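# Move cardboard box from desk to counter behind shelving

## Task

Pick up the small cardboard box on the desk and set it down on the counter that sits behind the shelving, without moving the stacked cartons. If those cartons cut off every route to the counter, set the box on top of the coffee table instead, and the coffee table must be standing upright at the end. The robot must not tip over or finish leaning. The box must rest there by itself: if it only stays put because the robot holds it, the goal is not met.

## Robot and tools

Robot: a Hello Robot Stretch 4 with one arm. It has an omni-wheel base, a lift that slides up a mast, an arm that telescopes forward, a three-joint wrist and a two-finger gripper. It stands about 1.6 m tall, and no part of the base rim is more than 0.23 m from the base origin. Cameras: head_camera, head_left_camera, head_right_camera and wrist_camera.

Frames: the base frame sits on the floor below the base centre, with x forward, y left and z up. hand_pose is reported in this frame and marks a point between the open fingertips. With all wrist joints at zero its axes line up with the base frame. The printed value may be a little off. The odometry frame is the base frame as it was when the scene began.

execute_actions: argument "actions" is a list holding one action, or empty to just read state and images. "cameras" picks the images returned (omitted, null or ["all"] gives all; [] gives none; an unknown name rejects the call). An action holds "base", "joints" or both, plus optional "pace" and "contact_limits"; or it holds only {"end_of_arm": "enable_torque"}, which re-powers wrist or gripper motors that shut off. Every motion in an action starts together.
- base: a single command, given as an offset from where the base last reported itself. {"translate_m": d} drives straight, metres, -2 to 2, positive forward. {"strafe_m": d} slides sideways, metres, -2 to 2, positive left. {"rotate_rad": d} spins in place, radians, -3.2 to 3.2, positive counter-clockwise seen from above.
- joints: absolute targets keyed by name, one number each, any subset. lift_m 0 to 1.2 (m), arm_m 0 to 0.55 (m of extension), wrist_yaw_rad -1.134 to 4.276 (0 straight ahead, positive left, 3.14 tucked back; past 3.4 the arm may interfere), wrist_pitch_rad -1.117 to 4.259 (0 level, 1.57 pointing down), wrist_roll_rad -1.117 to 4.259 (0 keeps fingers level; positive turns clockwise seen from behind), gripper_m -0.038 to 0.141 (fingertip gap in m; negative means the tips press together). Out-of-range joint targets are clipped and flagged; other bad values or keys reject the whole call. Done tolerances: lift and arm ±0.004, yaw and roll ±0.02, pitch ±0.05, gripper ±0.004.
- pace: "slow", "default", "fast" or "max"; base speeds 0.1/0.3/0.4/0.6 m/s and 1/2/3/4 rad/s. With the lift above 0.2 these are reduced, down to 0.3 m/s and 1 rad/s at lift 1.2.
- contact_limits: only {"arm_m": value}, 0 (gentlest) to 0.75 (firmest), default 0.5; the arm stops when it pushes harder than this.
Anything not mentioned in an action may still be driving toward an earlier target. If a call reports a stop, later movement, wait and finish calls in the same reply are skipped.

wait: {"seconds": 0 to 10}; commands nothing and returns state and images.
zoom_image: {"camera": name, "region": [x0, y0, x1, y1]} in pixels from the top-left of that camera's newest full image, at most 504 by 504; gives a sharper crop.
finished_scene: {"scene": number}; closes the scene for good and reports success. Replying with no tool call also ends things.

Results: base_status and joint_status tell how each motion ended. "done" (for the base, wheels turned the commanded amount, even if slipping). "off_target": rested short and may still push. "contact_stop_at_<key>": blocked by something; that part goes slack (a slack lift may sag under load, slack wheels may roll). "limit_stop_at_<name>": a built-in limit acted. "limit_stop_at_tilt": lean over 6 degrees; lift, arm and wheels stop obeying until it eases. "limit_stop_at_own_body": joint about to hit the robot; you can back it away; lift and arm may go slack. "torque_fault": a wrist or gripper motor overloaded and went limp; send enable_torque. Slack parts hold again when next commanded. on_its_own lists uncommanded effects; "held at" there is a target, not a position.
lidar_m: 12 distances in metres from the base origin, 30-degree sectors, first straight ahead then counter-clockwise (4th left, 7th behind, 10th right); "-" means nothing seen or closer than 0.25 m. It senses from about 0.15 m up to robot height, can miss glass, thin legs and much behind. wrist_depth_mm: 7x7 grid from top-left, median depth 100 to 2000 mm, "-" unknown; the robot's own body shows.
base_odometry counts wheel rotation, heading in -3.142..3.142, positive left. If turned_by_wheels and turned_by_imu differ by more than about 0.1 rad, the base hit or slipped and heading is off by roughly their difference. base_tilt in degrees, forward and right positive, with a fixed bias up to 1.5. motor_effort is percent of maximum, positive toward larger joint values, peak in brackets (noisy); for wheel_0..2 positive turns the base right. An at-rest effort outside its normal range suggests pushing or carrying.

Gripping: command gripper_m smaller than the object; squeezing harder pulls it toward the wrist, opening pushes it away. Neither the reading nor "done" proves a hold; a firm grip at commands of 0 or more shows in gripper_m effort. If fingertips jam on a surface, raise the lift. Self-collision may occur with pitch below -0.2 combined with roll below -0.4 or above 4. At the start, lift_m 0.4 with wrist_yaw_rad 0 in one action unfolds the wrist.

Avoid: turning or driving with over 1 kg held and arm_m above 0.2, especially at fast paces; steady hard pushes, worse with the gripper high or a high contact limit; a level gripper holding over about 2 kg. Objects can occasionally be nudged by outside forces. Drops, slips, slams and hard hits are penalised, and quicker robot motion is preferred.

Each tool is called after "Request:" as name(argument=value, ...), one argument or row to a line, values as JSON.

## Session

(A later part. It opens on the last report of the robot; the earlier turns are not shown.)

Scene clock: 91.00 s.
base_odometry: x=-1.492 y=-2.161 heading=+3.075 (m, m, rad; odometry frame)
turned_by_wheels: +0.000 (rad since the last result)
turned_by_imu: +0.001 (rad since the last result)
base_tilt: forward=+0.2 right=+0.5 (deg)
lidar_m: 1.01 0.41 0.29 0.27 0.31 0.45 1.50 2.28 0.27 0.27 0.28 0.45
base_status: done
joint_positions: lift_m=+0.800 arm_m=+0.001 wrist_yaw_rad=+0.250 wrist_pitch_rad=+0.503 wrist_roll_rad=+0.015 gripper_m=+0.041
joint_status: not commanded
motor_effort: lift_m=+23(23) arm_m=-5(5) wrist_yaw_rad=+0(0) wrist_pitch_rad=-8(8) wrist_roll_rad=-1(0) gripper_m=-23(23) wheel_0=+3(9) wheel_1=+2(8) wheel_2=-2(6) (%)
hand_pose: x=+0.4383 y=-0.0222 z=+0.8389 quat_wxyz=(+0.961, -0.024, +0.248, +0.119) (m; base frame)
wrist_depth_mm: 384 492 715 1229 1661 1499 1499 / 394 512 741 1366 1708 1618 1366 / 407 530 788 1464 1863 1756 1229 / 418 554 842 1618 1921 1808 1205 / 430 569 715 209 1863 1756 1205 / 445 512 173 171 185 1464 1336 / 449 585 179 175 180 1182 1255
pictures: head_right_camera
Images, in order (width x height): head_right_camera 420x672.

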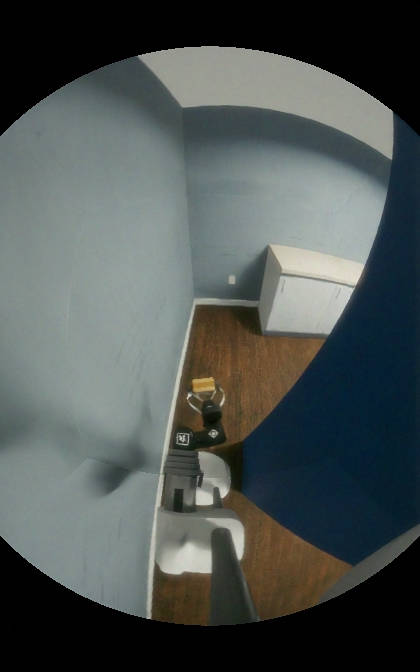

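Request:
execute_actions(
  actions=[
    {"base":{"rotate_rad":-0.05}},
  ],
  cameras=[],
)

Request:
execute_actions(
  actions=[
    {"base":{"translate_m":0.6},"joints":{"lift_m":1.05,"wrist_yaw_rad":0}},
  ],
  cameras=["head_right_camera"],
)

Request:
execute_actions(
  actions=[
    {"base":{"strafe_m":-0.6}},
  ],
)

Scene clock: 98.47 s.
base_odometry: x=-1.492 y=-2.161 heading=+3.026 (m, m, rad; odometry frame)
turned_by_wheels: -0.049 (rad since the last result)
turned_by_imu: -0.049 (rad since the last result)
base_tilt: forward=+0.2 right=+0.6 (deg)
lidar_m: 1.21 0.42 0.30 0.28 0.30 0.45 1.17 2.24 0.28 0.26 0.29 0.40
base_status: done
joint_positions: lift_m=+0.800 arm_m=+0.001 wrist_yaw_rad=+0.250 wrist_pitch_rad=+0.503 wrist_roll_rad=+0.015 gripper_m=+0.041
joint_status: not commanded
motor_effort: lift_m=+23(23) arm_m=-5(5) wrist_yaw_rad=+1(0) wrist_pitch_rad=-8(8) wrist_roll_rad=+1(1) gripper_m=-24(24) wheel_0=+4(7) wheel_1=+2(7) wheel_2=+2(4) (%)
hand_pose: x=+0.4383 y=-0.0222 z=+0.8389 quat_wxyz=(+0.961, -0.024, +0.248, +0.119) (m; base frame)
wrist_depth_mm: 421 539 809 1576 1618 1537 1464 / 427 559 854 1661 1708 1576 1205 / 442 580 904 1863 1863 1708 1098 / 455 603 946 1983 1921 1808 1160 / 466 627 798 209 1863 1661 1205 / 477 554 173 171 185 1430 1366 / 480 627 179 175 180 1182 1255
pictures: none
No camera images: the call's "cameras" was empty. Leave "cameras" out to get every camera's image.

Scene clock: 101.93 s.
base_odometry: x=-2.088 y=-2.092 heading=+3.026 (m, m, rad; odometry frame)
turned_by_wheels: +0.000 (rad since the last result)
turned_by_imu: -0.001 (rad since the last result)
base_tilt: forward=+0.2 right=+0.5 (deg)
lidar_m: 1.20 0.42 0.30 0.28 0.30 0.44 1.25 0.41 0.39 1.02 1.17 0.99
base_status: done
joint_positions: lift_m=+1.050 arm_m=+0.001 wrist_yaw_rad=+0.000 wrist_pitch_rad=+0.503 wrist_roll_rad=+0.015 gripper_m=+0.041
joint_status: all done
motor_effort: lift_m=+23(25) arm_m=-5(5) wrist_yaw_rad=+0(5) wrist_pitch_rad=-8(9) wrist_roll_rad=+0(0) gripper_m=-25(23) wheel_0=+2(8) wheel_1=+1(7) wheel_2=+1(11) (%)
hand_pose: x=+0.4246 y=-0.0874 z=+1.0889 quat_wxyz=(+0.969, +0.007, +0.249, -0.002) (m; base frame)
wrist_depth_mm: 609 891 1098 1118 1138 1118 1118 / 609 917 1182 1205 1182 1182 1182 / 627 931 1255 1281 1255 1229 1229 / 634 960 1308 1336 1366 931 842 / 634 960 1430 209 1430 931 750 / 634 768 174 171 185 891 820 / 640 917 179 175 179 842 891
pictures: head_right_camera
Images, in order (width x height): head_right_camera 420x672.

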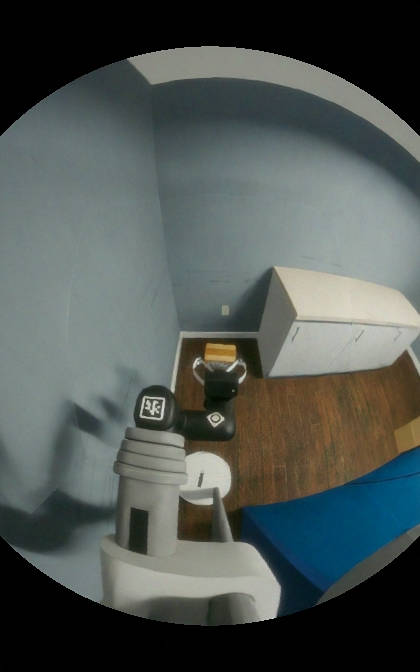

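Scene clock: 105.27 s.
base_odometry: x=-2.019 y=-1.496 heading=+3.026 (m, m, rad; odometry frame)
turned_by_wheels: +0.000 (rad since the last result)
turned_by_imu: -0.002 (rad since the last result)
base_tilt: forward=+0.0 right=+0.4 (deg)
lidar_m: 0.79 1.30 0.91 0.87 0.35 0.25 0.25 0.25 0.37 1.03 1.17 0.85
base_status: done
joint_positions: lift_m=+1.050 arm_m=+0.001 wrist_yaw_rad=+0.000 wrist_pitch_rad=+0.503 wrist_roll_rad=+0.015 gripper_m=+0.041
joint_status: not commanded
motor_effort: lift_m=+23(23) arm_m=-5(5) wrist_yaw_rad=+0(0) wrist_pitch_rad=-9(8) wrist_roll_rad=+1(1) gripper_m=-24(23) wheel_0=+3(12) wheel_1=-2(11) wheel_2=+0(1) (%)
hand_pose: x=+0.4246 y=-0.0874 z=+1.0889 quat_wxyz=(+0.968, +0.007, +0.249, -0.002) (m; base frame)
wrist_depth_mm: 1098 1098 1118 1118 1098 1138 1118 / 1138 1160 1160 1182 1205 1182 1182 / 1255 1229 1229 1118 1138 1205 1229 / 1308 1308 1308 778 798 809 842 / 1366 1430 676 209 691 732 741 / 1499 1499 174 171 185 798 820 / 1464 1430 179 175 180 854 866
pictures: head_camera, head_left_camera, head_right_camera, wrist_camera
Images, in order (width x height): head_camera 420x560, head_left_camera 420x672, head_right_camera 420x672, wrist_camera 616x392.

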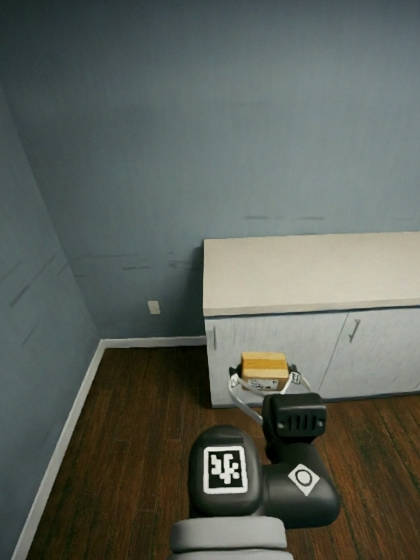

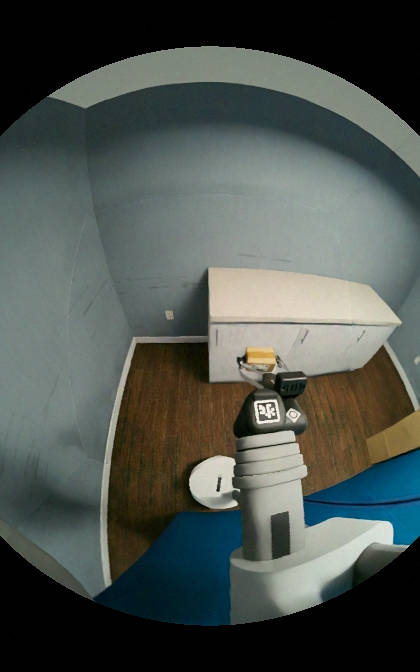

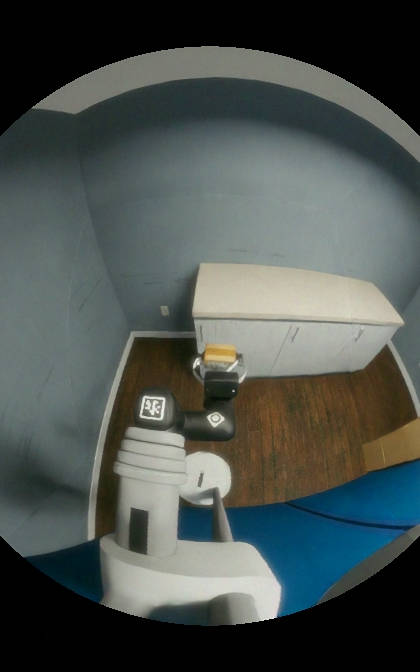

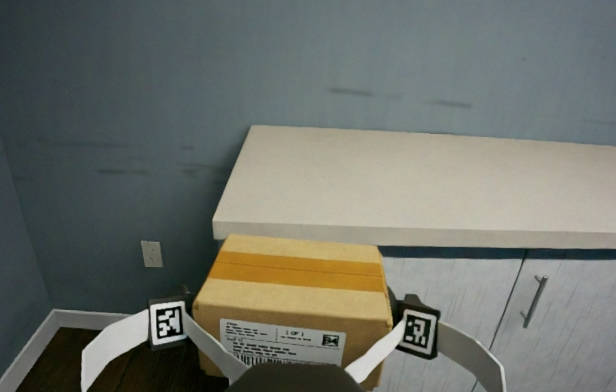

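Request:
execute_actions(
  actions=[
    {"base":{"translate_m":0.35},"joints":{"arm_m":0.3,"wrist_yaw_rad":-0.32,"lift_m":0.96}},
  ],
  cameras=["head_camera","wrist_camera"],
)

Scene clock: 111.67 s.
base_odometry: x=-2.367 y=-1.456 heading=+3.027 (m, m, rad; odometry frame)
turned_by_wheels: +0.000 (rad since the last result)
turned_by_imu: +0.000 (rad since the last result)
base_tilt: forward=+0.0 right=+0.5 (deg)
lidar_m: 0.46 1.11 0.92 0.89 0.93 0.59 0.58 0.61 0.85 1.55 0.66 0.50
base_status: done
joint_positions: lift_m=+0.960 arm_m=+0.299 wrist_yaw_rad=-0.320 wrist_pitch_rad=+0.503 wrist_roll_rad=+0.015 gripper_m=+0.041
joint_status: all done
motor_effort: lift_m=+18(22) arm_m=+5(6) wrist_yaw_rad=+0(5) wrist_pitch_rad=-8(8) wrist_roll_rad=+0(1) gripper_m=-24(24) wheel_0=+3(8) wheel_1=+3(6) wheel_2=+0(11) (%)
hand_pose: x=+0.6824 y=-0.1624 z=+0.9994 quat_wxyz=(+0.956, +0.047, +0.245, -0.156) (m; base frame)
wrist_depth_mm: 459 488 521 569 609 668 715 / 484 517 559 597 654 715 788 / 512 549 597 640 707 768 842 / 535 535 544 564 580 591 609 / 404 413 384 209 439 449 455 / 327 332 173 171 185 355 359 / 281 272 179 175 180 286 309
pictures: head_camera, wrist_camera
Images, in order (width x height): head_camera 420x560, wrist_camera 616x392.

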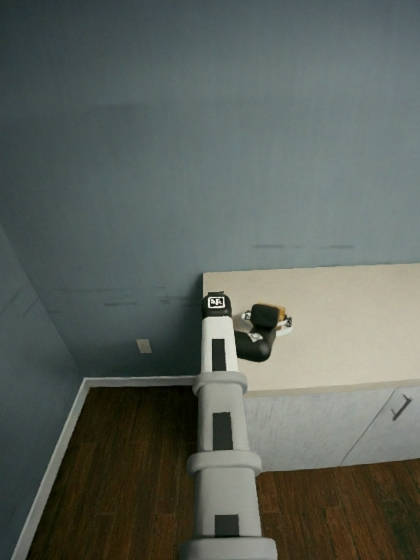

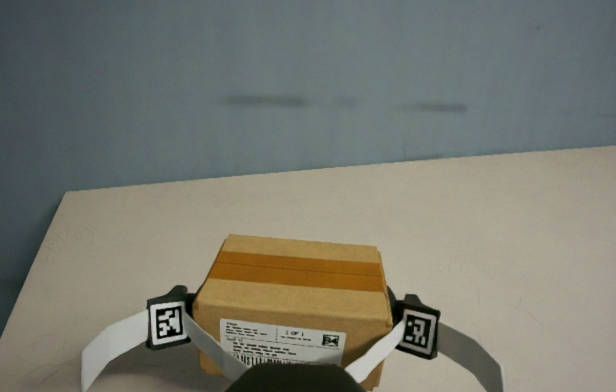

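Request:
execute_actions(
  actions=[
    {"joints":{"lift_m":0.891},"pace":"slow"},
  ],
  cameras=[],
)

Request:
execute_actions(
  actions=[
    {"joints":{"gripper_m":0.14}},
  ],
  cameras=["wrist_camera"],
)

Request:
execute_actions(
  actions=[
    {"joints":{"lift_m":1.0},"pace":"fast"},
  ],
  cameras=["wrist_camera","head_camera"],
)

Scene clock: 119.87 s.
base_odometry: x=-2.367 y=-1.456 heading=+3.027 (m, m, rad; odometry frame)
turned_by_wheels: +0.000 (rad since the last result)
turned_by_imu: +0.001 (rad since the last result)
base_tilt: forward=+0.3 right=+0.4 (deg)
lidar_m: 0.46 1.11 0.93 0.86 0.93 0.62 0.58 0.61 0.86 1.56 0.66 0.47
base_status: not commanded
joint_positions: lift_m=+0.891 arm_m=+0.299 wrist_yaw_rad=-0.320 wrist_pitch_rad=+0.503 wrist_roll_rad=+0.015 gripper_m=+0.041
joint_status: all done
motor_effort: lift_m=+17(17) arm_m=+5(5) wrist_yaw_rad=+0(1) wrist_pitch_rad=-8(8) wrist_roll_rad=+1(0) gripper_m=-24(23) wheel_0=+3(3) wheel_1=+2(3) wheel_2=+0(0) (%)
hand_pose: x=+0.6824 y=-0.1624 z=+0.9304 quat_wxyz=(+0.956, +0.047, +0.245, -0.156) (m; base frame)
wrist_depth_mm: 459 488 525 569 615 668 723 / 484 521 554 597 647 715 778 / 508 530 559 574 597 627 661 / 373 379 392 402 413 427 436 / 286 294 277 210 315 322 324 / 234 237 173 170 184 257 258 / 202 195 179 175 180 206 220
pictures: none
No camera images: the call's "cameras" was empty. Leave "cameras" out to get every camera's image.

Scene clock: 121.87 s.
base_odometry: x=-2.367 y=-1.456 heading=+3.027 (m, m, rad; odometry frame)
turned_by_wheels: +0.000 (rad since the last result)
turned_by_imu: +0.000 (rad since the last result)
base_tilt: forward=+0.2 right=+0.4 (deg)
lidar_m: 0.46 1.12 0.94 0.87 0.92 0.59 0.58 0.63 0.86 1.55 0.67 0.49
base_status: not commanded
joint_positions: lift_m=+0.891 arm_m=+0.299 wrist_yaw_rad=-0.320 wrist_pitch_rad=+0.502 wrist_roll_rad=+0.015 gripper_m=+0.140
joint_status: all done
motor_effort: lift_m=+18(17) arm_m=+5(5) wrist_yaw_rad=+0(1) wrist_pitch_rad=-6(8) wrist_roll_rad=+0(2) gripper_m=+1(26) wheel_0=+3(3) wheel_1=+2(2) wheel_2=+0(1) (%)
hand_pose: x=+0.6825 y=-0.1625 z=+0.9305 quat_wxyz=(+0.956, +0.047, +0.244, -0.156) (m; base frame)
wrist_depth_mm: 462 488 525 569 615 668 723 / 480 517 554 597 654 723 778 / 508 530 559 574 603 627 668 / 375 384 392 404 415 427 436 / 290 297 287 223 315 322 327 / 236 202 190 188 196 249 259 / 202 202 201 151 206 210 221
pictures: wrist_camera
Images, in order (width x height): wrist_camera 616x392.

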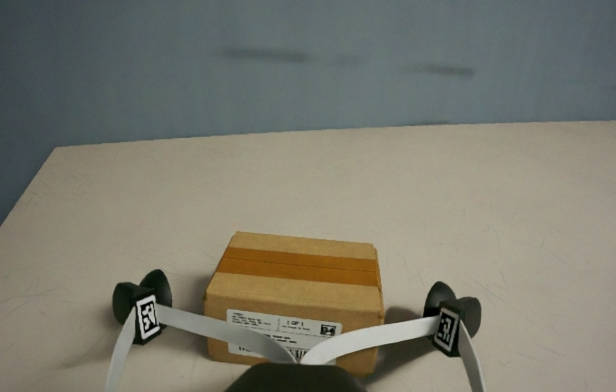

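Scene clock: 123.10 s.
base_odometry: x=-2.367 y=-1.456 heading=+3.027 (m, m, rad; odometry frame)
turned_by_wheels: +0.000 (rad since the last result)
turned_by_imu: +0.000 (rad since the last result)
base_tilt: forward=+0.2 right=+0.5 (deg)
lidar_m: 0.44 1.12 0.91 0.87 0.92 0.61 0.56 0.59 0.86 1.55 0.68 0.48
base_status: not commanded
joint_positions: lift_m=+1.000 arm_m=+0.299 wrist_yaw_rad=-0.320 wrist_pitch_rad=+0.502 wrist_roll_rad=+0.015 gripper_m=+0.140
joint_status: all done
motor_effort: lift_m=+23(24) arm_m=+5(5) wrist_yaw_rad=-1(0) wrist_pitch_rad=-5(6) wrist_roll_rad=+1(0) gripper_m=-1(0) wheel_0=+3(3) wheel_1=+3(2) wheel_2=+0(0) (%)
hand_pose: x=+0.6825 y=-0.1625 z=+1.0391 quat_wxyz=(+0.956, +0.047, +0.244, -0.156) (m; base frame)
wrist_depth_mm: 459 492 530 564 609 668 715 / 488 517 559 603 654 715 768 / 508 549 585 647 707 788 866 / 544 569 609 654 668 699 715 / 544 480 492 504 517 521 525 / 387 203 399 407 413 402 421 / 327 327 334 151 343 340 359
pictures: head_camera, wrist_camera
Images, in order (width x height): head_camera 420x560, wrist_camera 616x392.

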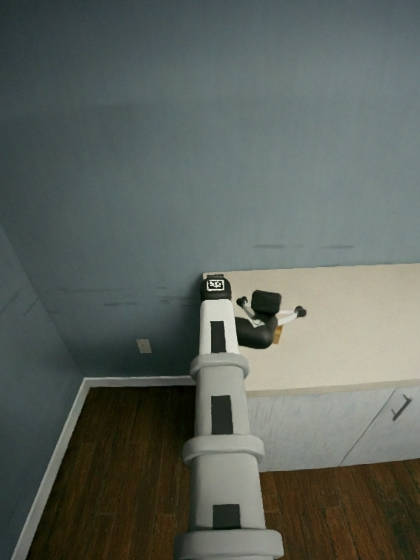

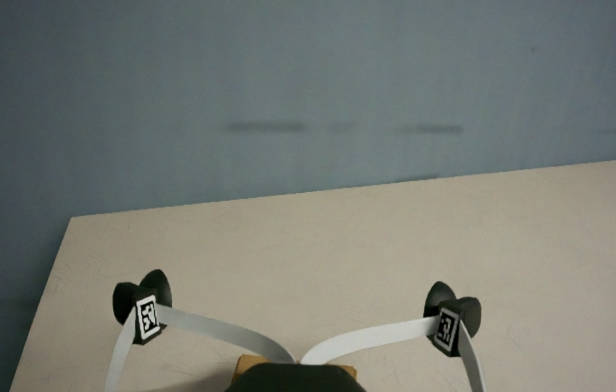

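Request:
finished_scene(
  scene=1,
)

The scene is finished: the task was done.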